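# Stow an unpowered robot arm in a floor case

## Task

Pick up the small unpowered robot arm from the desk (its joints flop freely when pushed) and place it inside the open case on the floor, sitting low enough that the lid could close. It must settle at rest there and must never drop more than a few centimetres, since that can fail the task. Afterwards release it and move the robot away. The robot must not fall over or finish tilted, or the task fails.

## Robot and tools

Robot: a Hello Robot Stretch 4 with one arm. It has an omni-wheel base, a lift riding a mast, a telescoping arm reaching forward, a three-joint wrist (yaw, pitch, roll) and a two-finger gripper with bendable steel fingers. It stands about 1.6 m tall, and the base rim lies within 0.23 m of the base origin. Loose objects may occasionally get a short shove from outside.

Frames: the base frame sits on the floor under the base centre, with x forward, y left and z up. hand_pose is reported in this frame and marks a point between the open fingertips; the printed value may be slightly wrong. The odometry frame is the base frame as it was when the scene began. base_odometry counts wheel turns only, so slipping shows up as travel. Heading runs from -3.142 to 3.142 and is positive to the left.

execute_actions(actions, cameras): actions holds one action or none. An empty list just reports state and images. An action contains "base", "joints" or both, plus optional "pace" ("slow", "default", "fast", "max") and "contact_limits". Alternatively it is {"end_of_arm": "enable_torque"} alone, which re-enables wrist or gripper motors that shut off.
"base" takes exactly one relative move from the current base position, and nothing turns during translate or strafe:
- translate_m: metres, -2 to 2, forward positive.
- strafe_m: metres, -2 to 2, left positive.
- rotate_rad: radians, -3.2 to 3.2, counter-clockwise positive.
The move is measured from the base position in the last reported state.
"joints" is one object keyed by joint name, and each value is an absolute target:
- lift_m: 0 to 1.2 m.
- arm_m: 0 to 0.55 m extension.
- wrist_yaw_rad: -1.134 to 4.276. 0 points forward, positive turns left, 3.14 is folded back, and above 3.4 the arm may get in the way.
- wrist_pitch_rad: -1.117 to 4.259. 0 is level and 1.57 points straight down.
- wrist_roll_rad: -1.117 to 4.259. At 0 the fingers are level; positive turns clockwise as seen from behind.
- gripper_m: -0.038 to 0.141, the fingertip gap in metres. Negative values press the tips together.
A target outside a joint's range is clipped and reported. Any other bad value or unknown key rejects the whole call. Any base or joint you leave out may keep driving toward its earlier target.
contact_limits takes only arm_m, from 0 (lightest) to 0.75; it defaults to 0.5.
Motions within one action start together. No action runs longer than 15 s.
Camera speeds: base top speeds are 0.1/0.3/0.4/0.6 m/s and 1/2/3/4 rad/s by pace. With the lift above 0.2 they are reduced further, down to 0.3 m/s and 1 rad/s at full height.
cameras: a list drawn from head_camera, head_left_camera, head_right_camera, wrist_camera and "all". Omitting it, null or ["all"] gives every camera; [] gives none.

wait(seconds 0 to 10): commands nothing and returns state and images.
zoom_image(camera, region [x0,y0,x1,y1] in pixels, at most 504x504): a closer view of that camera's latest image.
read_manual(section): licence texts only.
finished_scene(scene): ends the scene, and it cannot be undone. Its result reports success and the next task.

Cameras: head_camera (420x560) looks ahead and down from the mast top; turn the base to aim it. head_left_camera and head_right_camera are fisheyes (420x672) looking more steeply down, and they show the base and arm. wrist_camera (616x392) looks along the fingers, with the fingertips near the bottom of its image.

Result lines:
- joint_positions: current joint values.
- lidar_m: 12 distances in 30-degree sectors. Sector 1 is ahead, then counter-clockwise: 4 is left, 7 behind, 10 right. "-" means nothing seen or closer than 0.25 m. The lidar sees from about 0.15 m up, so table tops register.
- wrist_depth_mm: a 7x7 grid of depths, 100 to 2000 mm.
- base_tilt: degrees, with a fixed bias of about 1.5 degrees.
- turned_by_wheels vs turned_by_imu: a gap above about 0.1 rad suggests a collision or slip.
- motor_effort: percent of maximum, with the peak shown in brackets.
- base_status and joint_status: done, off_target, contact_stop_at_<key>, limit_stop_at_<name> or torque_fault.
- on_its_own: what happened without being commanded. In it, "held at" gives the target being held.
After a contact_stop the part goes slack: a slack lift can sink under load and slack wheels can roll. limit_stop_at_tilt (lean above 6 degrees) leaves the lift, arm and wheels slack. limit_stop_at_own_body means a self-collision was about to happen; moving away from the body is still allowed. A torque_fault leaves the wrist limp until enable_torque is sent. Once a call reports a stop, later calls in the same reply do not run.

Gripping: command gripper_m smaller than the object's width. A firm squeeze shows as a change in gripper effort, but neither the reading nor "done" proves the object is held; check the cameras.

Hints and cautions: to unfold the wrist, send lift_m 0.4 with wrist_yaw_rad 0. Lower the arm until it nearly rests in the case before opening the gripper; dropping it more than a few cm is a failure. Its joints swing, so carry it gently. Do not drive or turn with heavy loads at arm_m above 0.2, and avoid hard pushes, so the robot doesn't tip. Finish with the gripper open and the robot backed away, upright.

Each tool is called after "Emit:" as name(argument=value, ...) on one line, values as JSON.

## Session

Emit:
execute_actions(actions=[{"joints":{"lift_m":0.4,"wrist_yaw_rad":0}}])

Scene clock: 2.47 s.
base_odometry: x=+0.000 y=+0.000 heading=+0.000 (m, m, rad; odometry frame)
turned_by_wheels: +0.000 (rad since the last result)
turned_by_imu: -0.001 (rad since the last result)
base_tilt: forward=-0.3 right=-0.7 (deg)
lidar_m: 1.79 1.84 1.78 1.71 1.76 2.25 2.14 1.05 2.14 2.03 2.10 1.89
base_status: not commanded
joint_positions: lift_m=+0.400 arm_m=+0.000 wrist_yaw_rad=+0.000 wrist_pitch_rad=+0.018 wrist_roll_rad=-0.011 gripper_m=+0.057
joint_status: all done
motor_effort: lift_m=+22(23) arm_m=-1(1) wrist_yaw_rad=+2(4) wrist_pitch_rad=-5(6) wrist_roll_rad=+0(0) gripper_m=-2(3) wheel_0=+0(0) wheel_1=+0(0) wheel_2=+0(0) (%)
hand_pose: x=+0.4589 y=-0.0873 z=+0.5726 quat_wxyz=(+1.000, -0.006, +0.009, +0.000) (m; base frame)
wrist_depth_mm: - - - - - - - / - - - - - - - / - 1983 - - - - - / - - - - - - - / - - - - - - - / 1863 1983 198 1921 201 - - / 1308 1255 1336 112 1366 1336 1430
pictures: head_camera, head_left_camera, head_right_camera, wrist_camera
Images, in order (width x height): head_camera 420x560, head_left_camera 420x672, head_right_camera 420x672, wrist_camera 616x392.

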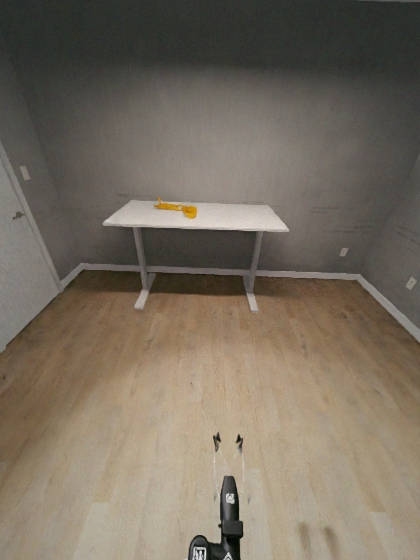

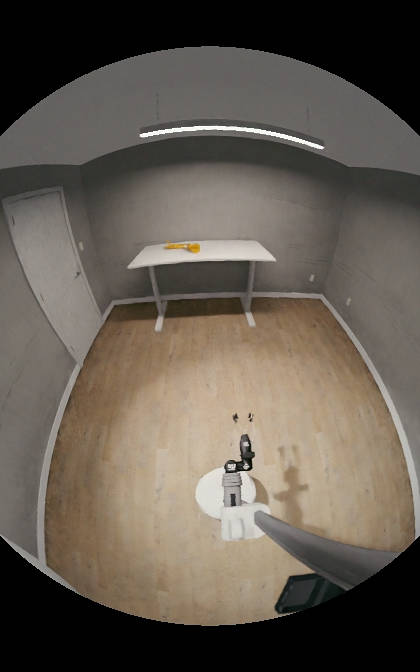

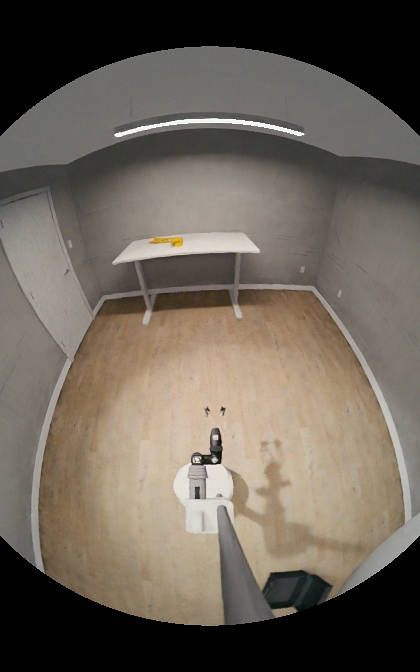

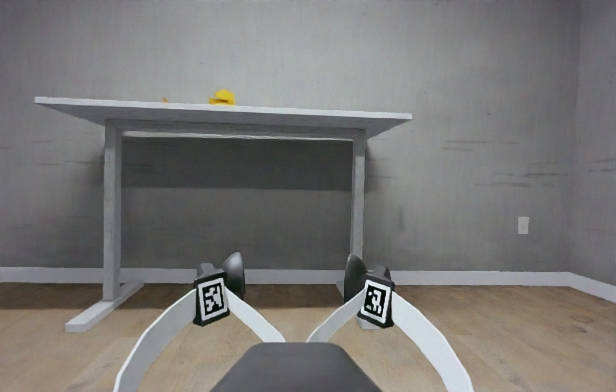

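Emit:
execute_actions(actions=[{"base":{"translate_m":1.4},"joints":{"lift_m":1.15,"wrist_pitch_rad":0.9,"gripper_m":0.14},"pace":"fast"}], cameras=[])

Emit:
execute_actions(actions=[{"base":{"strafe_m":0.4}}], cameras=["head_camera","wrist_camera"])

Emit:
zoom_image(camera="head_camera", region=[80,220,340,420])

Scene clock: 11.60 s.
base_odometry: x=+1.400 y=+0.000 heading=+0.000 (m, m, rad; odometry frame)
turned_by_wheels: +0.000 (rad since the last result)
turned_by_imu: -0.002 (rad since the last result)
base_tilt: forward=-0.2 right=-0.6 (deg)
lidar_m: 0.38 0.39 0.52 1.71 1.79 2.42 2.73 2.54 2.12 1.99 0.60 0.40
base_status: done
joint_positions: lift_m=+1.150 arm_m=+0.000 wrist_yaw_rad=+0.000 wrist_pitch_rad=+0.901 wrist_roll_rad=-0.011 gripper_m=+0.140
joint_status: all done
motor_effort: lift_m=+22(23) arm_m=-1(1) wrist_yaw_rad=+2(1) wrist_pitch_rad=-4(4) wrist_roll_rad=+0(1) gripper_m=+0(3) wheel_0=-2(12) wheel_1=-1(6) wheel_2=+1(13) (%)
hand_pose: x=+0.3494 y=-0.0874 z=+1.1018 quat_wxyz=(+0.900, -0.005, +0.436, +0.002) (m; base frame)
wrist_depth_mm: 668 691 707 715 732 750 1008 / 469 585 603 609 621 627 661 / 452 512 525 530 535 544 554 / 449 459 462 469 477 484 484 / 404 413 413 418 424 430 433 / 379 373 389 394 392 410 1397 / 1229 1255 1281 113 1281 1255 1308
pictures: none
No camera images: the call's "cameras" was empty. Leave "cameras" out to get every camera's image.

Scene clock: 14.27 s.
base_odometry: x=+1.400 y=+0.400 heading=+0.000 (m, m, rad; odometry frame)
turned_by_wheels: +0.000 (rad since the last result)
turned_by_imu: +0.001 (rad since the last result)
base_tilt: forward=-0.2 right=-0.5 (deg)
lidar_m: 0.36 0.39 0.51 1.31 1.38 1.90 3.66 2.61 2.53 2.41 0.58 0.39
base_status: done
joint_positions: lift_m=+1.150 arm_m=+0.000 wrist_yaw_rad=+0.000 wrist_pitch_rad=+0.901 wrist_roll_rad=-0.011 gripper_m=+0.140
joint_status: not commanded
motor_effort: lift_m=+21(22) arm_m=-1(1) wrist_yaw_rad=+2(1) wrist_pitch_rad=-4(4) wrist_roll_rad=+0(0) gripper_m=+0(0) wheel_0=+1(7) wheel_1=+0(11) wheel_2=+0(2) (%)
hand_pose: x=+0.3494 y=-0.0874 z=+1.1018 quat_wxyz=(+0.900, -0.005, +0.436, +0.002) (m; base frame)
wrist_depth_mm: 668 647 676 715 732 759 788 / 580 591 603 585 615 634 647 / 504 517 525 512 477 544 559 / 452 459 459 466 477 480 492 / 404 410 415 418 427 430 436 / 370 366 379 389 389 399 410 / 1255 1255 1229 112 1281 1281 1308
pictures: head_camera, wrist_camera
Images, in order (width x height): head_camera 420x560, wrist_camera 616x392.

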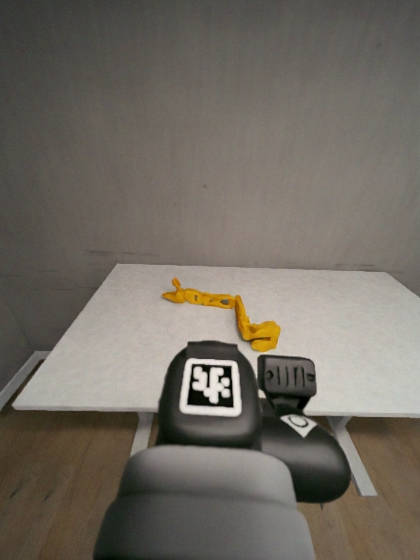

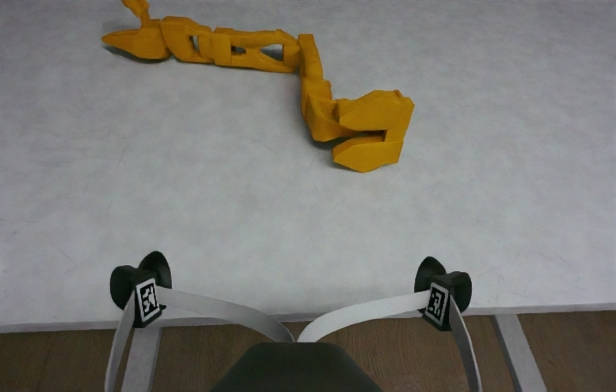

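Region (80, 220, 340, 420) of head_camera's 420x560 image, scaled by 1.938, with more detail than that image has; it fills the top 388 rows of this view, and the rest is white.

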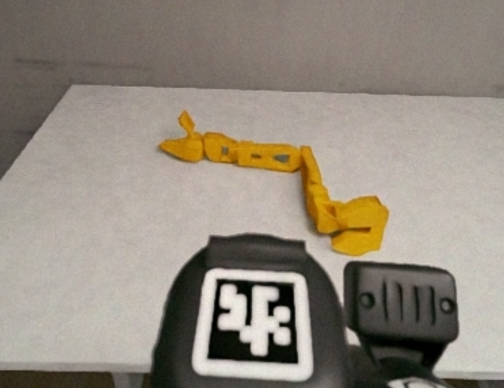

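Emit:
execute_actions(actions=[{"base":{"translate_m":0.1},"joints":{"lift_m":1.2,"arm_m":0.46,"wrist_pitch_rad":1.57,"gripper_m":0.1}}], cameras=["head_camera","wrist_camera"])

Scene clock: 20.33 s.
base_odometry: x=+1.500 y=+0.400 heading=+0.000 (m, m, rad; odometry frame)
turned_by_wheels: +0.000 (rad since the last result)
turned_by_imu: -0.001 (rad since the last result)
base_tilt: forward=-0.3 right=-0.6 (deg)
lidar_m: 0.26 0.28 0.38 1.32 1.39 1.88 3.79 2.65 2.53 2.41 0.43 0.30
base_status: done
joint_positions: lift_m=+1.200 arm_m=+0.459 wrist_yaw_rad=+0.000 wrist_pitch_rad=+1.570 wrist_roll_rad=-0.011 gripper_m=+0.100
joint_status: all done
motor_effort: lift_m=+22(23) arm_m=+4(1) wrist_yaw_rad=+1(1) wrist_pitch_rad=+3(5) wrist_roll_rad=+1(1) gripper_m=-3(0) wheel_0=+0(6) wheel_1=+2(7) wheel_2=+0(10) (%)
hand_pose: x=+0.6304 y=-0.0874 z=+1.0895 quat_wxyz=(+0.707, -0.004, +0.707, +0.004) (m; base frame)
wrist_depth_mm: 359 359 362 364 368 373 375 / 357 362 364 366 373 375 377 / 303 307 364 366 373 375 377 / 359 362 366 319 370 377 379 / 359 362 368 368 373 377 382 / 362 362 366 368 205 377 382 / 362 364 368 112 312 379 382
pictures: head_camera, wrist_camera
Images, in order (width x height): head_camera 420x560, wrist_camera 616x392.

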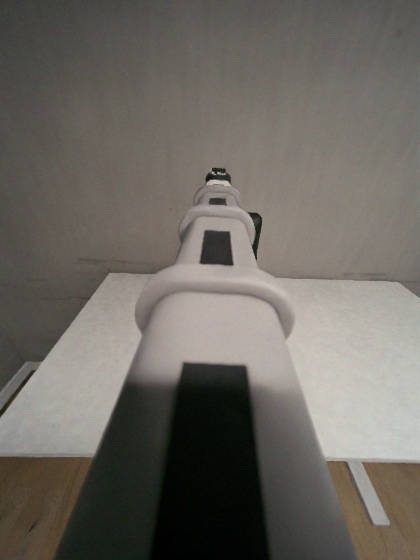

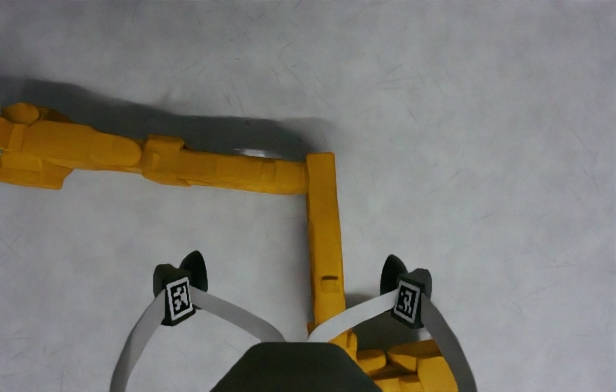

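Emit:
execute_actions(actions=[{"base":{"strafe_m":-0.025},"joints":{"lift_m":1.085}}], cameras=["wrist_camera"])

Emit:
execute_actions(actions=[{"joints":{"gripper_m":-0.02}}], cameras=["wrist_camera"])

Emit:
execute_actions(actions=[{"joints":{"lift_m":1.2},"pace":"slow"}], cameras=["wrist_camera","head_right_camera"])

Scene clock: 31.53 s.
base_odometry: x=+1.500 y=+0.375 heading=+0.000 (m, m, rad; odometry frame)
turned_by_wheels: +0.000 (rad since the last result)
turned_by_imu: -0.001 (rad since the last result)
base_tilt: forward=-0.2 right=-0.6 (deg)
lidar_m: 0.27 0.27 0.38 1.34 1.40 1.92 3.77 2.65 2.51 2.39 0.43 0.30
base_status: done
joint_positions: lift_m=+1.085 arm_m=+0.459 wrist_yaw_rad=+0.000 wrist_pitch_rad=+1.570 wrist_roll_rad=-0.011 gripper_m=+0.100
joint_status: all done
motor_effort: lift_m=+16(22) arm_m=+4(4) wrist_yaw_rad=+2(1) wrist_pitch_rad=+3(0) wrist_roll_rad=+0(1) gripper_m=-2(3) wheel_0=-1(11) wheel_1=+2(9) wheel_2=+0(0) (%)
hand_pose: x=+0.6304 y=-0.0874 z=+0.9750 quat_wxyz=(+0.707, -0.004, +0.707, +0.004) (m; base frame)
wrist_depth_mm: 244 248 251 252 253 256 259 / 246 248 250 252 253 256 258 / 191 192 205 252 256 257 259 / 246 248 250 196 255 258 259 / 247 249 251 253 256 258 260 / 248 249 252 183 204 259 262 / 247 249 253 112 257 259 262
pictures: wrist_camera
Images, in order (width x height): wrist_camera 616x392.

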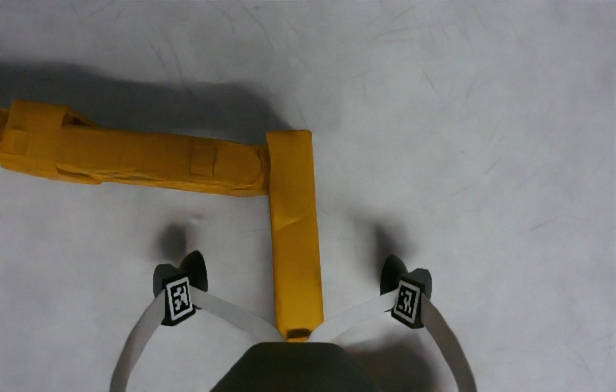

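Scene clock: 33.47 s.
base_odometry: x=+1.500 y=+0.375 heading=+0.000 (m, m, rad; odometry frame)
turned_by_wheels: +0.000 (rad since the last result)
turned_by_imu: +0.000 (rad since the last result)
base_tilt: forward=-0.2 right=-0.5 (deg)
lidar_m: 0.26 0.28 0.39 1.34 1.41 1.91 3.78 2.65 2.52 2.38 0.44 0.30
base_status: not commanded
joint_positions: lift_m=+1.085 arm_m=+0.459 wrist_yaw_rad=+0.000 wrist_pitch_rad=+1.570 wrist_roll_rad=-0.011 gripper_m=-0.019
joint_status: all done
motor_effort: lift_m=+18(18) arm_m=+5(4) wrist_yaw_rad=+2(0) wrist_pitch_rad=+1(0) wrist_roll_rad=+0(3) gripper_m=-25(27) wheel_0=-1(1) wheel_1=+2(2) wheel_2=+0(0) (%)
hand_pose: x=+0.6304 y=-0.0874 z=+0.9748 quat_wxyz=(+0.707, -0.004, +0.707, +0.004) (m; base frame)
wrist_depth_mm: 242 246 248 249 253 255 256 / 242 247 249 252 253 254 256 / 185 184 185 250 253 256 257 / 245 246 249 252 254 257 258 / 246 248 250 210 255 256 259 / 247 248 185 176 187 257 259 / 247 248 250 112 256 257 260
pictures: wrist_camera
Images, in order (width x height): wrist_camera 616x392.

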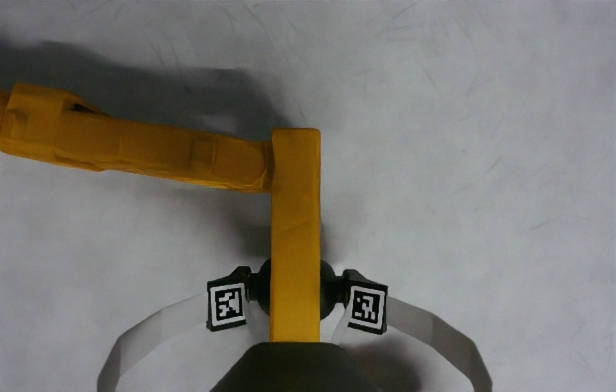

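Scene clock: 35.27 s.
base_odometry: x=+1.500 y=+0.375 heading=+0.000 (m, m, rad; odometry frame)
turned_by_wheels: +0.000 (rad since the last result)
turned_by_imu: +0.000 (rad since the last result)
base_tilt: forward=-0.2 right=-0.5 (deg)
lidar_m: 0.27 0.28 0.39 1.33 1.40 1.91 3.78 2.66 2.49 2.39 0.42 0.27
base_status: not commanded
joint_positions: lift_m=+1.200 arm_m=+0.459 wrist_yaw_rad=+0.000 wrist_pitch_rad=+1.570 wrist_roll_rad=-0.011 gripper_m=-0.019
joint_status: all done
motor_effort: lift_m=+25(27) arm_m=+4(4) wrist_yaw_rad=+3(0) wrist_pitch_rad=+0(1) wrist_roll_rad=+1(1) gripper_m=-29(27) wheel_0=-1(1) wheel_1=+2(2) wheel_2=+0(0) (%)
hand_pose: x=+0.6303 y=-0.0874 z=+1.0892 quat_wxyz=(+0.707, -0.004, +0.707, +0.004) (m; base frame)
wrist_depth_mm: 355 357 362 366 368 370 375 / 353 357 362 366 373 370 373 / 196 193 190 364 368 375 377 / 355 359 364 197 370 375 377 / 359 364 364 185 370 375 375 / 357 364 185 176 187 375 382 / 359 362 364 112 375 377 379
pictures: head_right_camera, wrist_camera
Images, in order (width x height): head_right_camera 420x672, wrist_camera 616x392.

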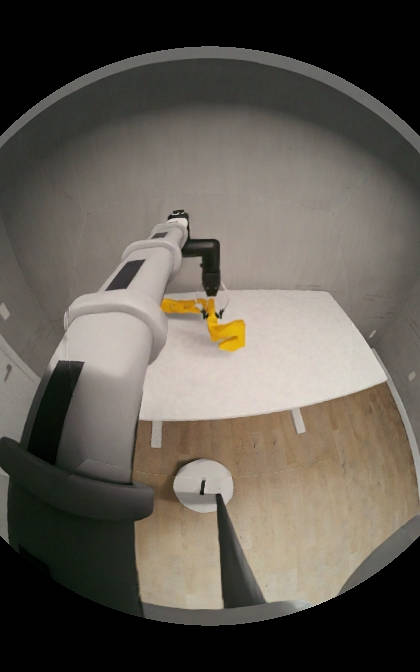

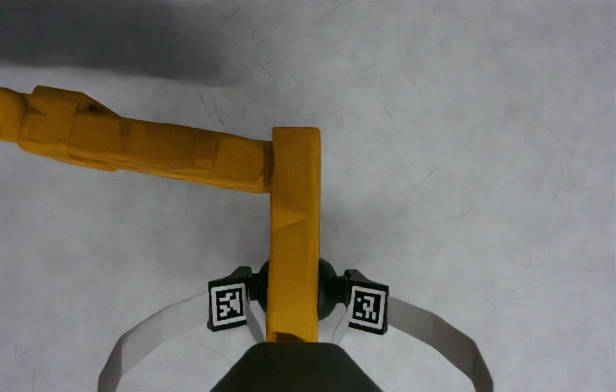

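Held. Case about (-0.8,-0.6).

Emit:
execute_actions(actions=[{"base":{"translate_m":-1.0},"joints":{"arm_m":0.2}}], cameras=[])

Emit:
execute_actions(actions=[{"base":{"rotate_rad":-2.5},"joints":{"lift_m":0.6},"pace":"slow"}], cameras=["head_camera","head_right_camera"])

Scene clock: 42.87 s.
base_odometry: x=+0.500 y=+0.375 heading=+0.000 (m, m, rad; odometry frame)
turned_by_wheels: +0.000 (rad since the last result)
turned_by_imu: -0.002 (rad since the last result)
base_tilt: forward=-0.2 right=-0.6 (deg)
lidar_m: 0.27 0.45 1.39 1.33 1.39 1.87 2.66 1.83 2.53 2.41 2.48 0.25
base_status: done
joint_positions: lift_m=+1.200 arm_m=+0.201 wrist_yaw_rad=+0.000 wrist_pitch_rad=+1.571 wrist_roll_rad=-0.011 gripper_m=-0.019
joint_status: all done
motor_effort: lift_m=+25(25) arm_m=-4(8) wrist_yaw_rad=+1(1) wrist_pitch_rad=+0(2) wrist_roll_rad=+0(0) gripper_m=-28(28) wheel_0=+1(4) wheel_1=+0(5) wheel_2=-2(11) (%)
hand_pose: x=+0.3716 y=-0.0874 z=+1.0893 quat_wxyz=(+0.707, -0.004, +0.707, +0.004) (m; base frame)
wrist_depth_mm: 1308 1281 1308 1336 1366 1397 1366 / 1308 1308 1308 1336 1366 1366 1366 / 198 195 190 1336 1366 1366 1366 / 1308 1336 1336 195 1397 1336 1397 / 1308 1308 1366 185 1366 1366 1366 / 1281 1336 186 176 187 1397 1366 / 1336 1336 1138 112 1366 1366 1430
pictures: none
No camera images: the call's "cameras" was empty. Leave "cameras" out to get every camera's image.

Scene clock: 47.90 s.
base_odometry: x=+0.500 y=+0.375 heading=-2.500 (m, m, rad; odometry frame)
turned_by_wheels: -2.500 (rad since the last result)
turned_by_imu: -2.475 (rad since the last result)
base_tilt: forward=-0.2 right=-0.7 (deg)
lidar_m: 0.43 0.47 2.38 2.57 1.30 1.26 1.36 1.37 1.36 1.44 2.13 0.25
base_status: done
joint_positions: lift_m=+0.600 arm_m=+0.201 wrist_yaw_rad=+0.000 wrist_pitch_rad=+1.570 wrist_roll_rad=-0.011 gripper_m=-0.019
joint_status: all done
motor_effort: lift_m=+19(20) arm_m=-4(4) wrist_yaw_rad=+2(0) wrist_pitch_rad=+1(3) wrist_roll_rad=+0(0) gripper_m=-26(27) wheel_0=+0(3) wheel_1=+1(5) wheel_2=+1(7) (%)
hand_pose: x=+0.3717 y=-0.0874 z=+0.4898 quat_wxyz=(+0.707, -0.004, +0.707, +0.004) (m; base frame)
wrist_depth_mm: 707 707 715 707 723 732 741 / 699 707 732 707 723 741 741 / 197 194 190 715 732 732 750 / 707 715 715 217 732 741 750 / 715 707 732 185 750 741 750 / 723 715 186 176 187 741 750 / 707 549 521 112 741 741 750
pictures: head_camera, head_right_camera
Images, in order (width x height): head_camera 420x560, head_right_camera 420x672.

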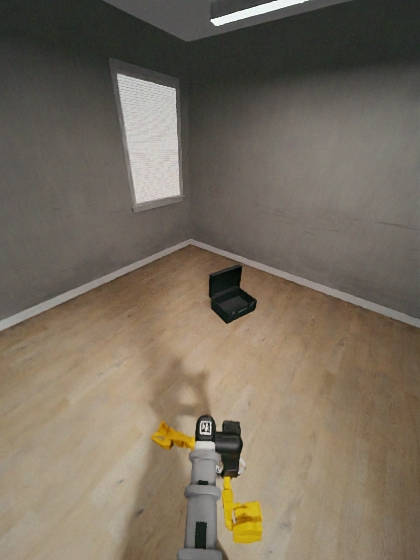

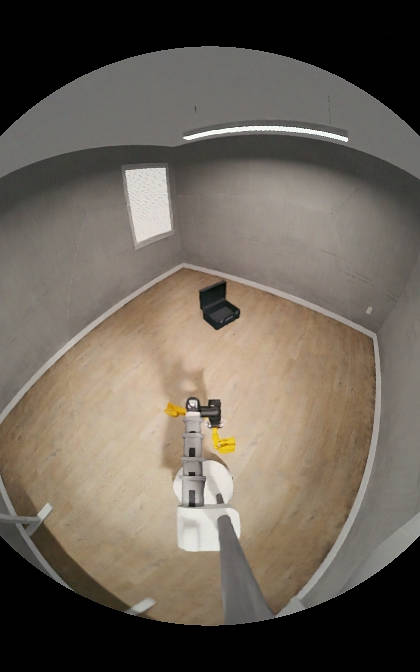

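Emit:
execute_actions(actions=[{"base":{"strafe_m":-0.74}}], cameras=[])

Emit:
execute_actions(actions=[{"base":{"translate_m":1.05}}], cameras=[])

Emit:
execute_actions(actions=[{"base":{"rotate_rad":0.7},"joints":{"lift_m":0.4},"pace":"slow"}], cameras=["head_camera"])

Emit:
zoom_image(camera="head_camera", region=[90,320,330,560])

Scene clock: 57.80 s.
base_odometry: x=+0.057 y=+0.968 heading=-2.500 (m, m, rad; odometry frame)
turned_by_wheels: +0.000 (rad since the last result)
turned_by_imu: -0.003 (rad since the last result)
base_tilt: forward=-0.2 right=-0.5 (deg)
lidar_m: 0.45 0.47 2.99 2.26 1.71 1.70 0.97 0.75 0.75 0.78 1.19 0.25
base_status: done
joint_positions: lift_m=+0.600 arm_m=+0.201 wrist_yaw_rad=+0.000 wrist_pitch_rad=+1.571 wrist_roll_rad=-0.011 gripper_m=-0.019
joint_status: not commanded
motor_effort: lift_m=+19(19) arm_m=-4(4) wrist_yaw_rad=+0(2) wrist_pitch_rad=-1(1) wrist_roll_rad=+0(0) gripper_m=-30(27) wheel_0=-1(10) wheel_1=+2(9) wheel_2=+0(2) (%)
hand_pose: x=+0.3717 y=-0.0874 z=+0.4897 quat_wxyz=(+0.707, -0.004, +0.707, +0.004) (m; base frame)
wrist_depth_mm: 707 715 723 723 723 750 750 / 699 715 707 723 732 723 741 / 198 194 190 723 723 732 750 / 715 707 723 208 732 732 741 / 707 715 715 185 732 741 759 / 715 707 185 176 187 741 750 / 707 554 517 112 741 750 750
pictures: none
No camera images: the call's "cameras" was empty. Leave "cameras" out to get every camera's image.

Scene clock: 62.77 s.
base_odometry: x=-0.784 y=+0.339 heading=-2.499 (m, m, rad; odometry frame)
turned_by_wheels: +0.000 (rad since the last result)
turned_by_imu: -0.001 (rad since the last result)
base_tilt: forward=-0.2 right=-0.6 (deg)
lidar_m: 0.43 0.47 2.39 2.55 2.62 2.55 1.78 1.37 1.35 1.46 1.39 0.25
base_status: done
joint_positions: lift_m=+0.600 arm_m=+0.201 wrist_yaw_rad=+0.000 wrist_pitch_rad=+1.571 wrist_roll_rad=-0.011 gripper_m=-0.019
joint_status: not commanded
motor_effort: lift_m=+19(19) arm_m=-4(4) wrist_yaw_rad=+2(1) wrist_pitch_rad=-1(3) wrist_roll_rad=+0(0) gripper_m=-27(28) wheel_0=+1(6) wheel_1=+1(3) wheel_2=+1(12) (%)
hand_pose: x=+0.3717 y=-0.0874 z=+0.4897 quat_wxyz=(+0.707, -0.004, +0.707, +0.004) (m; base frame)
wrist_depth_mm: 699 715 715 723 723 723 741 / 707 707 715 723 723 741 741 / 198 194 191 723 732 750 759 / 699 707 715 216 732 732 750 / 707 707 715 185 732 750 750 / 707 715 186 175 188 750 750 / 707 530 521 112 741 750 750
pictures: none
No camera images: the call's "cameras" was empty. Leave "cameras" out to get every camera's image.

Scene clock: 65.13 s.
base_odometry: x=-0.784 y=+0.339 heading=-1.800 (m, m, rad; odometry frame)
turned_by_wheels: +0.700 (rad since the last result)
turned_by_imu: +0.692 (rad since the last result)
base_tilt: forward=-0.2 right=-0.5 (deg)
lidar_m: 0.44 0.47 2.78 2.56 2.57 1.57 1.35 1.35 1.58 1.36 1.38 0.25
base_status: done
joint_positions: lift_m=+0.400 arm_m=+0.201 wrist_yaw_rad=+0.000 wrist_pitch_rad=+1.571 wrist_roll_rad=-0.011 gripper_m=-0.019
joint_status: all done
motor_effort: lift_m=+19(19) arm_m=-4(4) wrist_yaw_rad=+2(2) wrist_pitch_rad=+0(1) wrist_roll_rad=+0(0) gripper_m=-27(27) wheel_0=-2(7) wheel_1=-1(7) wheel_2=-2(5) (%)
hand_pose: x=+0.3717 y=-0.0874 z=+0.2898 quat_wxyz=(+0.707, -0.004, +0.707, +0.004) (m; base frame)
wrist_depth_mm: 504 508 517 517 521 530 535 / 504 512 512 521 525 525 535 / 197 195 191 512 525 535 535 / 508 512 521 216 530 530 539 / 508 517 521 185 530 535 539 / 508 517 185 175 187 535 539 / 512 512 517 112 530 535 539
pictures: head_camera
Images, in order (width x height): head_camera 420x560.

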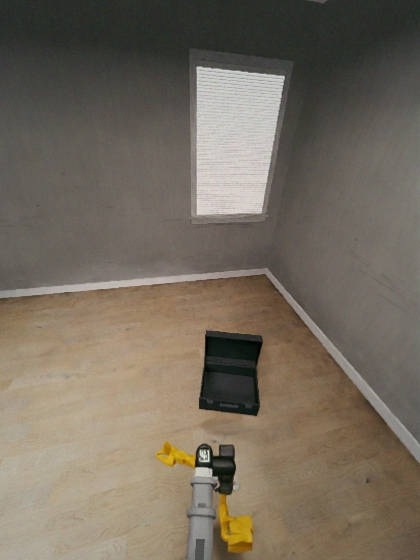

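Region (90, 320, 330, 560) of head_camera's 420x560 image, scaled by 2.100, with more detail than that image has.

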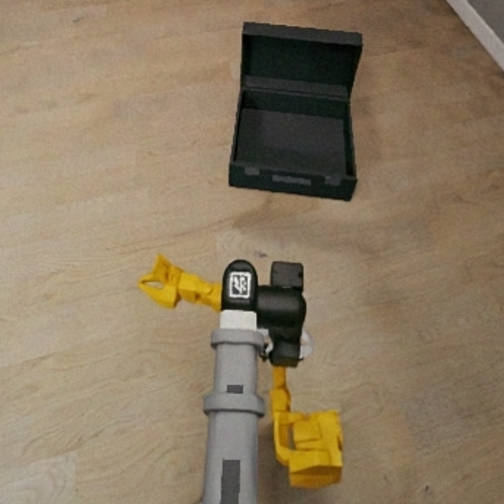

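Emit:
execute_actions(actions=[{"joints":{"wrist_pitch_rad":1.0,"arm_m":0.3},"pace":"slow"}], cameras=["head_camera","wrist_camera"])

Emit:
wait(seconds=1.5)

Scene clock: 76.43 s.
base_odometry: x=-0.784 y=+0.339 heading=-1.800 (m, m, rad; odometry frame)
turned_by_wheels: +0.000 (rad since the last result)
turned_by_imu: -0.001 (rad since the last result)
base_tilt: forward=-0.1 right=-0.5 (deg)
lidar_m: 0.46 0.72 2.78 2.57 2.55 1.57 1.34 1.34 1.59 1.38 1.38 0.45
base_status: not commanded
joint_positions: lift_m=+0.400 arm_m=+0.299 wrist_yaw_rad=+0.000 wrist_pitch_rad=+1.006 wrist_roll_rad=-0.012 gripper_m=-0.019
joint_status: all done
motor_effort: lift_m=+19(19) arm_m=+4(7) wrist_yaw_rad=+2(4) wrist_pitch_rad=-18(17) wrist_roll_rad=+3(3) gripper_m=-27(28) wheel_0=-2(2) wheel_1=-1(1) wheel_2=-2(2) (%)
hand_pose: x=+0.6245 y=-0.0874 z=+0.3346 quat_wxyz=(+0.876, -0.005, +0.482, +0.003) (m; base frame)
wrist_depth_mm: 866 891 842 647 654 917 960 / 768 788 723 715 707 842 842 / 195 192 193 661 699 723 759 / 627 627 539 188 544 654 691 / 580 591 597 185 603 621 621 / 539 539 186 176 187 574 564 / 500 492 508 112 521 521 535
pictures: head_camera, wrist_camera
Images, in order (width x height): head_camera 420x560, wrist_camera 616x392.

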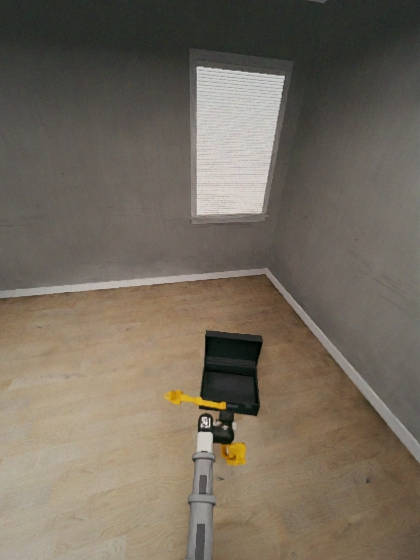

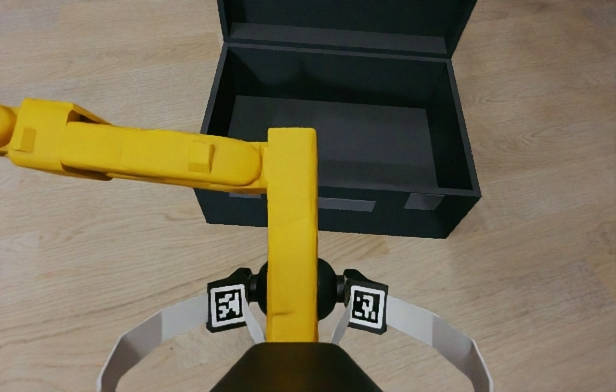

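Scene clock: 77.93 s.
base_odometry: x=-0.784 y=+0.339 heading=-1.800 (m, m, rad; odometry frame)
turned_by_wheels: +0.000 (rad since the last result)
turned_by_imu: +0.000 (rad since the last result)
base_tilt: forward=-0.3 right=-0.6 (deg)
lidar_m: 0.49 0.73 2.79 2.55 2.56 1.58 1.35 1.34 1.60 1.37 1.37 0.47
base_status: not commanded
joint_positions: lift_m=+0.400 arm_m=+0.299 wrist_yaw_rad=+0.000 wrist_pitch_rad=+1.006 wrist_roll_rad=-0.012 gripper_m=-0.019
joint_status: all done
motor_effort: lift_m=+19(19) arm_m=+4(7) wrist_yaw_rad=+3(4) wrist_pitch_rad=-15(17) wrist_roll_rad=+3(3) gripper_m=-25(28) wheel_0=-2(2) wheel_1=-1(1) wheel_2=-2(2) (%)
hand_pose: x=+0.6245 y=-0.0874 z=+0.3346 quat_wxyz=(+0.876, -0.005, +0.482, +0.003) (m; base frame)
wrist_depth_mm: 866 878 842 661 647 946 976 / 788 778 732 707 691 831 842 / 194 191 192 668 691 732 750 / 627 634 544 187 544 654 676 / 585 585 597 184 603 615 621 / 539 549 186 175 187 569 574 / 500 492 512 112 517 512 530
wait: 1.50 s; at rest by 0.27 s
pictures: head_camera, head_left_camera, head_right_camera, wrist_camera
Images, in order (width x height): head_camera 420x560, head_left_camera 420x672, head_right_camera 420x672, wrist_camera 616x392.

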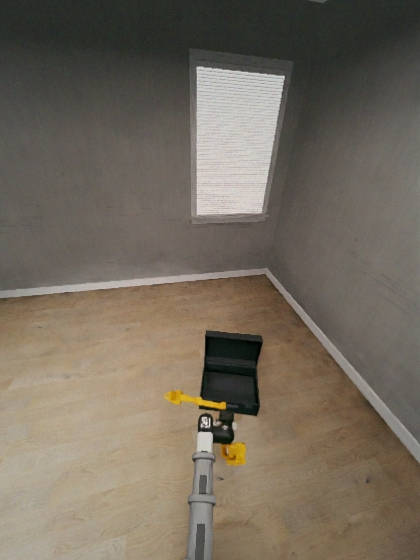

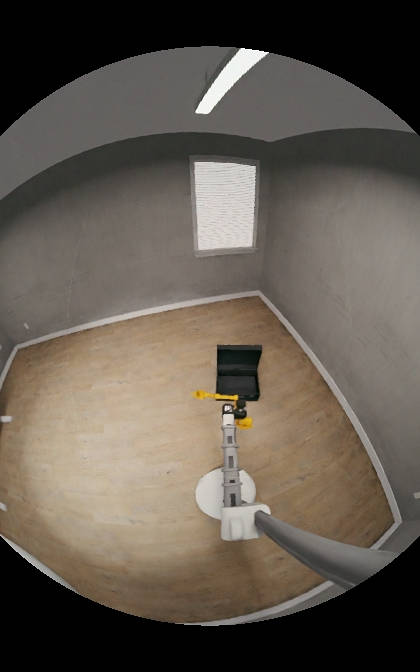

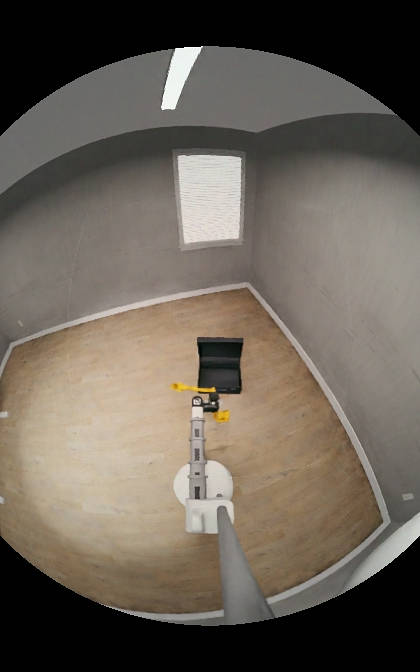

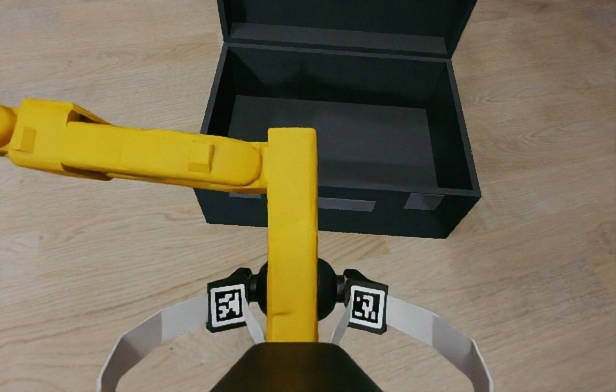

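Emit:
execute_actions(actions=[{"joints":{"wrist_roll_rad":2.4,"lift_m":0.6},"pace":"slow"}], cameras=["head_camera","wrist_camera"])

Emit:
execute_actions(actions=[{"joints":{"wrist_roll_rad":0.6},"pace":"slow"}], cameras=["head_camera","wrist_camera"])

Emit:
zoom_image(camera="head_camera", region=[90,300,330,540])

Scene clock: 85.03 s.
base_odometry: x=-0.784 y=+0.339 heading=-1.800 (m, m, rad; odometry frame)
turned_by_wheels: +0.000 (rad since the last result)
turned_by_imu: -0.001 (rad since the last result)
base_tilt: forward=-0.2 right=-0.5 (deg)
lidar_m: 0.63 2.38 2.78 2.56 2.57 1.57 1.34 1.35 1.60 1.38 1.37 0.87
base_status: not commanded
joint_positions: lift_m=+0.600 arm_m=+0.299 wrist_yaw_rad=+0.000 wrist_pitch_rad=+1.008 wrist_roll_rad=+2.400 gripper_m=-0.019
joint_status: all done
motor_effort: lift_m=+25(27) arm_m=+3(4) wrist_yaw_rad=+5(4) wrist_pitch_rad=-21(27) wrist_roll_rad=+2(10) gripper_m=-29(29) wheel_0=-1(2) wheel_1=+0(1) wheel_2=-1(2) (%)
hand_pose: x=+0.6243 y=-0.0874 z=+0.5338 quat_wxyz=(+0.317, +0.816, +0.175, -0.450) (m; base frame)
wrist_depth_mm: 904 809 741 683 640 591 564 / 976 878 778 723 668 634 597 / 1078 946 798 759 723 654 621 / 1160 820 169 159 768 707 661 / 691 732 161 165 820 759 699 / 647 201 181 178 185 798 750 / 278 223 723 112 946 809 788
pictures: head_camera, wrist_camera
Images, in order (width x height): head_camera 420x560, wrist_camera 616x392.

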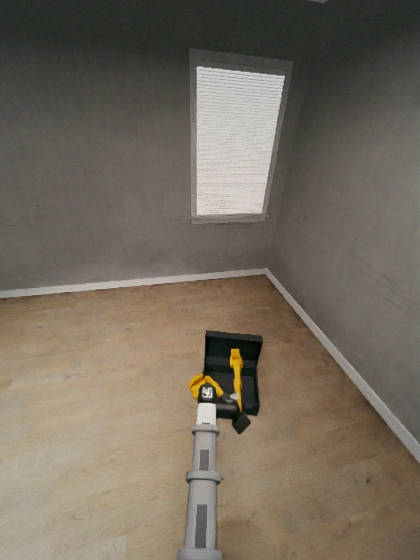

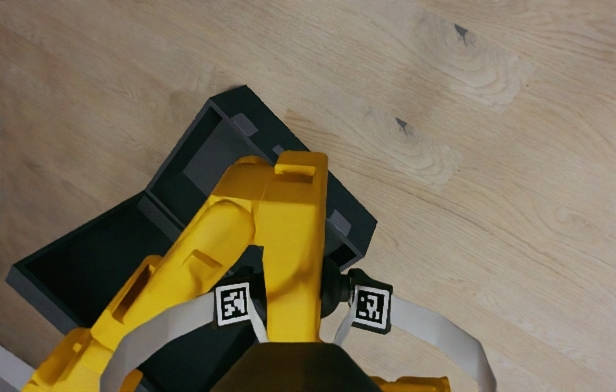

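Scene clock: 86.83 s.
base_odometry: x=-0.784 y=+0.339 heading=-1.800 (m, m, rad; odometry frame)
turned_by_wheels: +0.000 (rad since the last result)
turned_by_imu: +0.000 (rad since the last result)
base_tilt: forward=-0.1 right=-0.5 (deg)
lidar_m: 0.47 2.40 2.77 2.56 2.56 1.57 1.35 1.33 1.59 1.36 1.38 0.87
base_status: not commanded
joint_positions: lift_m=+0.600 arm_m=+0.299 wrist_yaw_rad=+0.000 wrist_pitch_rad=+1.006 wrist_roll_rad=+0.599 gripper_m=-0.019
joint_status: all done
motor_effort: lift_m=+25(25) arm_m=+3(4) wrist_yaw_rad=+2(2) wrist_pitch_rad=-18(20) wrist_roll_rad=+3(5) gripper_m=-27(28) wheel_0=-1(1) wheel_1=+0(0) wheel_2=-1(1) (%)
hand_pose: x=+0.6247 y=-0.0874 z=+0.5341 quat_wxyz=(+0.837, +0.259, +0.461, -0.142) (m; base frame)
wrist_depth_mm: 1499 1430 647 732 1042 976 891 / 1397 661 741 809 946 891 831 / 1255 1138 831 866 866 809 778 / 1138 1042 170 172 778 759 732 / 1042 946 161 167 768 723 683 / 946 200 182 177 187 683 640 / 878 210 778 112 676 621 615
pictures: head_camera, wrist_camera
Images, in order (width x height): head_camera 420x560, wrist_camera 616x392.

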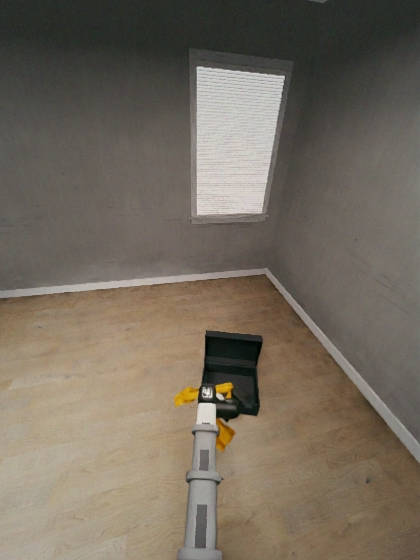

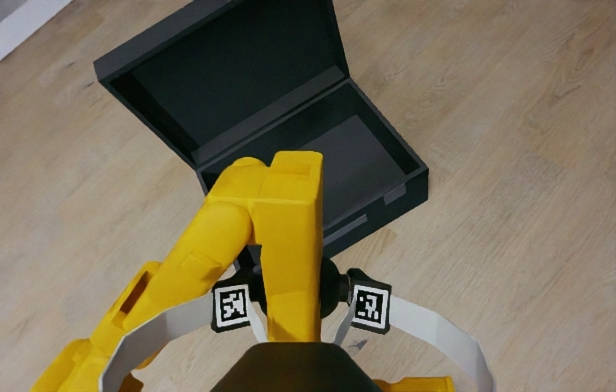

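Region (90, 300, 330, 540) of head_camera's 420x560 image, scaled by 2.100, with more detail than that image has.

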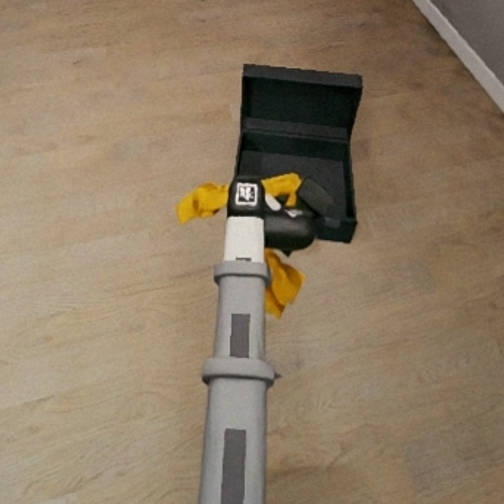

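Emit:
execute_actions(actions=[{"base":{"strafe_m":-0.13},"joints":{"wrist_roll_rad":1.2,"wrist_pitch_rad":1.57,"lift_m":0.42,"arm_m":0.45},"pace":"slow"}], cameras=[])

Emit:
execute_actions(actions=[{"base":{"translate_m":0.27},"pace":"slow"}], cameras=["head_camera","wrist_camera","head_left_camera"])

Emit:
zoom_image(camera="head_camera", region=[110,340,310,540])

Scene clock: 97.80 s.
base_odometry: x=-0.910 y=+0.368 heading=-1.800 (m, m, rad; odometry frame)
turned_by_wheels: +0.000 (rad since the last result)
turned_by_imu: -0.001 (rad since the last result)
base_tilt: forward=-0.2 right=-0.6 (deg)
lidar_m: 0.47 2.41 2.81 2.68 2.58 1.52 1.31 1.30 1.43 1.24 1.24 1.46
base_status: done
joint_positions: lift_m=+0.420 arm_m=+0.449 wrist_yaw_rad=+0.000 wrist_pitch_rad=+1.571 wrist_roll_rad=+1.200 gripper_m=-0.019
joint_status: all done
motor_effort: lift_m=+19(24) arm_m=+4(2) wrist_yaw_rad=+2(4) wrist_pitch_rad=-3(10) wrist_roll_rad=+1(8) gripper_m=-28(29) wheel_0=+2(7) wheel_1=-3(5) wheel_2=+0(1) (%)
hand_pose: x=+0.6201 y=-0.0874 z=+0.3098 quat_wxyz=(+0.584, +0.399, +0.584, -0.399) (m; base frame)
wrist_depth_mm: 496 530 535 535 539 544 549 / 496 504 535 530 544 544 549 / 500 500 539 539 544 544 549 / 504 484 170 161 539 544 559 / 508 462 160 165 549 549 544 / 504 195 182 177 187 549 554 / 274 219 539 112 554 559 554
pictures: none
No camera images: the call's "cameras" was empty. Leave "cameras" out to get every camera's image.

Scene clock: 101.80 s.
base_odometry: x=-0.972 y=+0.106 heading=-1.800 (m, m, rad; odometry frame)
turned_by_wheels: +0.000 (rad since the last result)
turned_by_imu: -0.001 (rad since the last result)
base_tilt: forward=-0.3 right=-0.6 (deg)
lidar_m: 0.46 0.59 2.50 2.75 2.74 1.83 1.57 1.58 1.38 1.18 1.18 0.56
base_status: done
joint_positions: lift_m=+0.420 arm_m=+0.449 wrist_yaw_rad=+0.000 wrist_pitch_rad=+1.571 wrist_roll_rad=+1.200 gripper_m=-0.019
joint_status: not commanded
motor_effort: lift_m=+19(18) arm_m=+4(4) wrist_yaw_rad=+2(2) wrist_pitch_rad=-1(1) wrist_roll_rad=+2(1) gripper_m=-28(28) wheel_0=+1(9) wheel_1=+2(3) wheel_2=-2(7) (%)
hand_pose: x=+0.6201 y=-0.0874 z=+0.3098 quat_wxyz=(+0.584, +0.399, +0.584, -0.399) (m; base frame)
wrist_depth_mm: 289 368 530 539 544 544 549 / 314 384 477 530 535 544 544 / 343 394 512 512 544 544 544 / 377 449 170 161 544 554 559 / 384 459 160 165 544 549 549 / 387 195 182 178 186 554 554 / 276 220 517 112 554 554 559
pictures: head_camera, head_left_camera, wrist_camera
Images, in order (width x height): head_camera 420x560, head_left_camera 420x672, wrist_camera 616x392.

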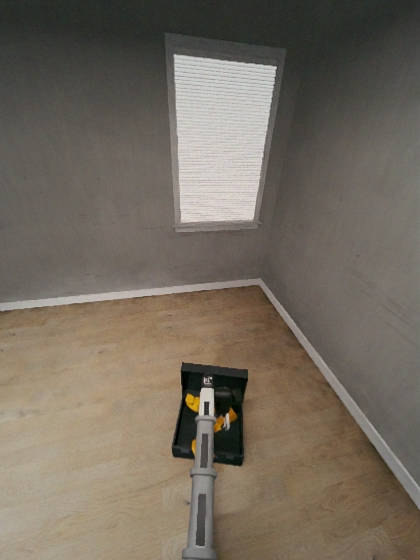

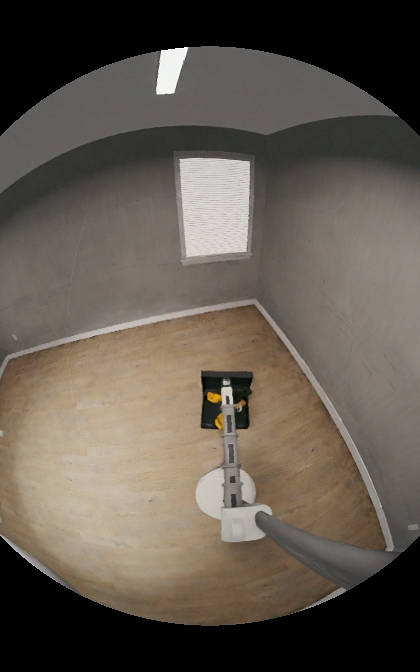

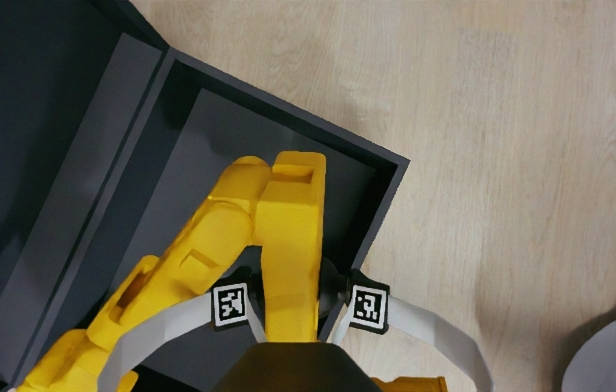

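Region (110, 340, 310, 540) of head_camera's 420x560 image, scaled by 2.520, with more detail than that image has.

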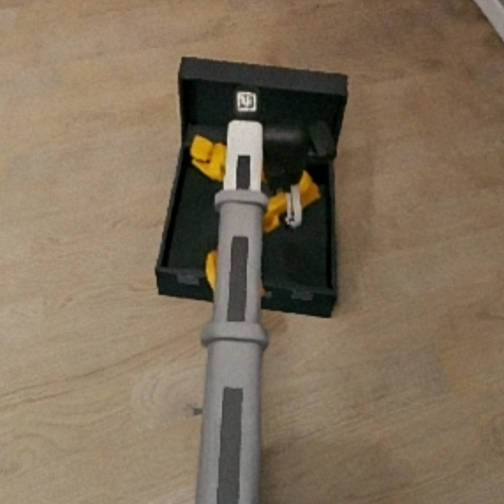

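Emit:
execute_actions(actions=[{"joints":{"lift_m":0.34,"arm_m":0.54},"pace":"slow","contact_limits":{"arm_m":0.2}}], cameras=["head_right_camera","wrist_camera","head_left_camera"])

Emit:
zoom_image(camera="head_left_camera", region=[170,350,290,450])

Emit:
zoom_image(camera="head_right_camera", region=[140,350,260,450])

Scene clock: 110.17 s.
base_odometry: x=-0.972 y=+0.106 heading=-1.800 (m, m, rad; odometry frame)
turned_by_wheels: +0.000 (rad since the last result)
turned_by_imu: -0.001 (rad since the last result)
base_tilt: forward=-0.4 right=-0.6 (deg)
lidar_m: 0.56 0.60 2.52 2.76 2.75 1.81 1.57 1.58 1.36 1.18 1.18 0.56
base_status: not commanded
joint_positions: lift_m=+0.340 arm_m=+0.539 wrist_yaw_rad=+0.000 wrist_pitch_rad=+1.571 wrist_roll_rad=+1.199 gripper_m=-0.019
joint_status: all done
motor_effort: lift_m=+18(16) arm_m=+5(10) wrist_yaw_rad=+0(0) wrist_pitch_rad=-2(12) wrist_roll_rad=+3(3) gripper_m=-29(28) wheel_0=+0(1) wheel_1=+2(2) wheel_2=-2(2) (%)
contact_limits: arm_m 0.2
hand_pose: x=+0.7100 y=-0.0874 z=+0.2298 quat_wxyz=(+0.584, +0.399, +0.584, -0.399) (m; base frame)
wrist_depth_mm: 172 235 304 455 462 462 466 / 187 264 306 427 455 466 466 / 205 301 320 430 394 459 466 / 227 307 169 179 436 370 469 / 251 307 163 169 436 377 469 / 287 189 182 178 186 466 473 / 272 210 436 112 407 469 473
pictures: head_left_camera, head_right_camera, wrist_camera
Images, in order (width x height): head_left_camera 420x672, head_right_camera 420x672, wrist_camera 616x392.

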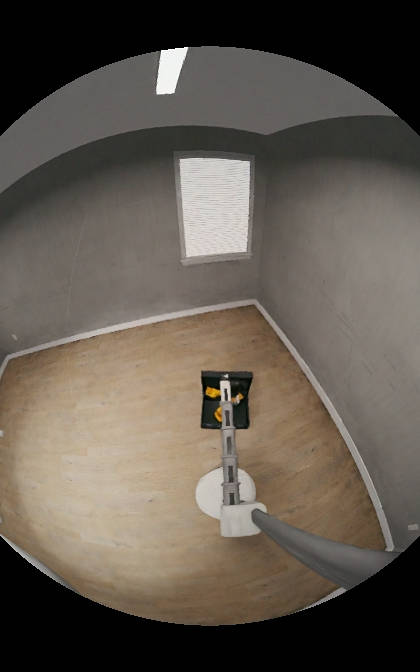

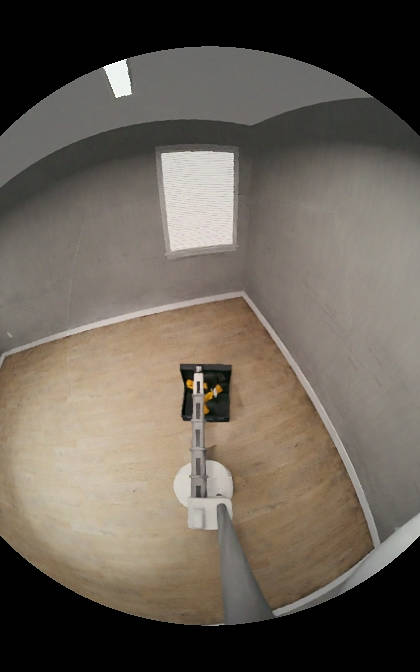

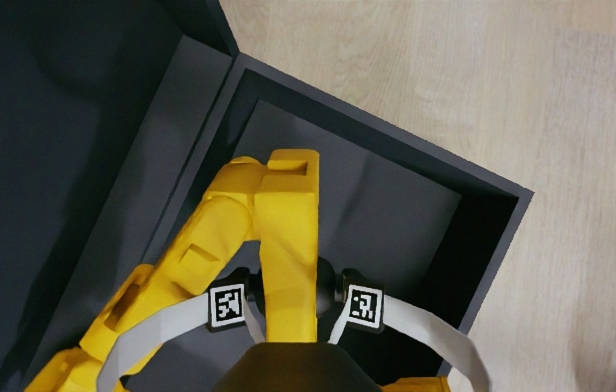

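Region (170, 350, 290, 450) of head_left_camera's 420x672 image, scaled by 4.200, with more detail than that image has.

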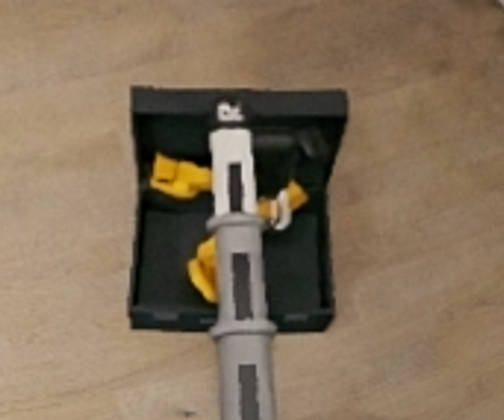

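Region (140, 350, 260, 450) of head_right_camera's 420x672 image, scaled by 4.200, with more detail than that image has.

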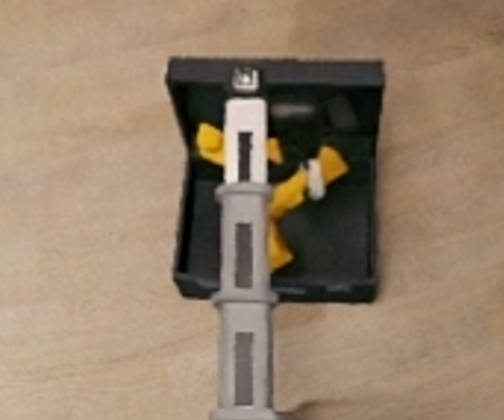

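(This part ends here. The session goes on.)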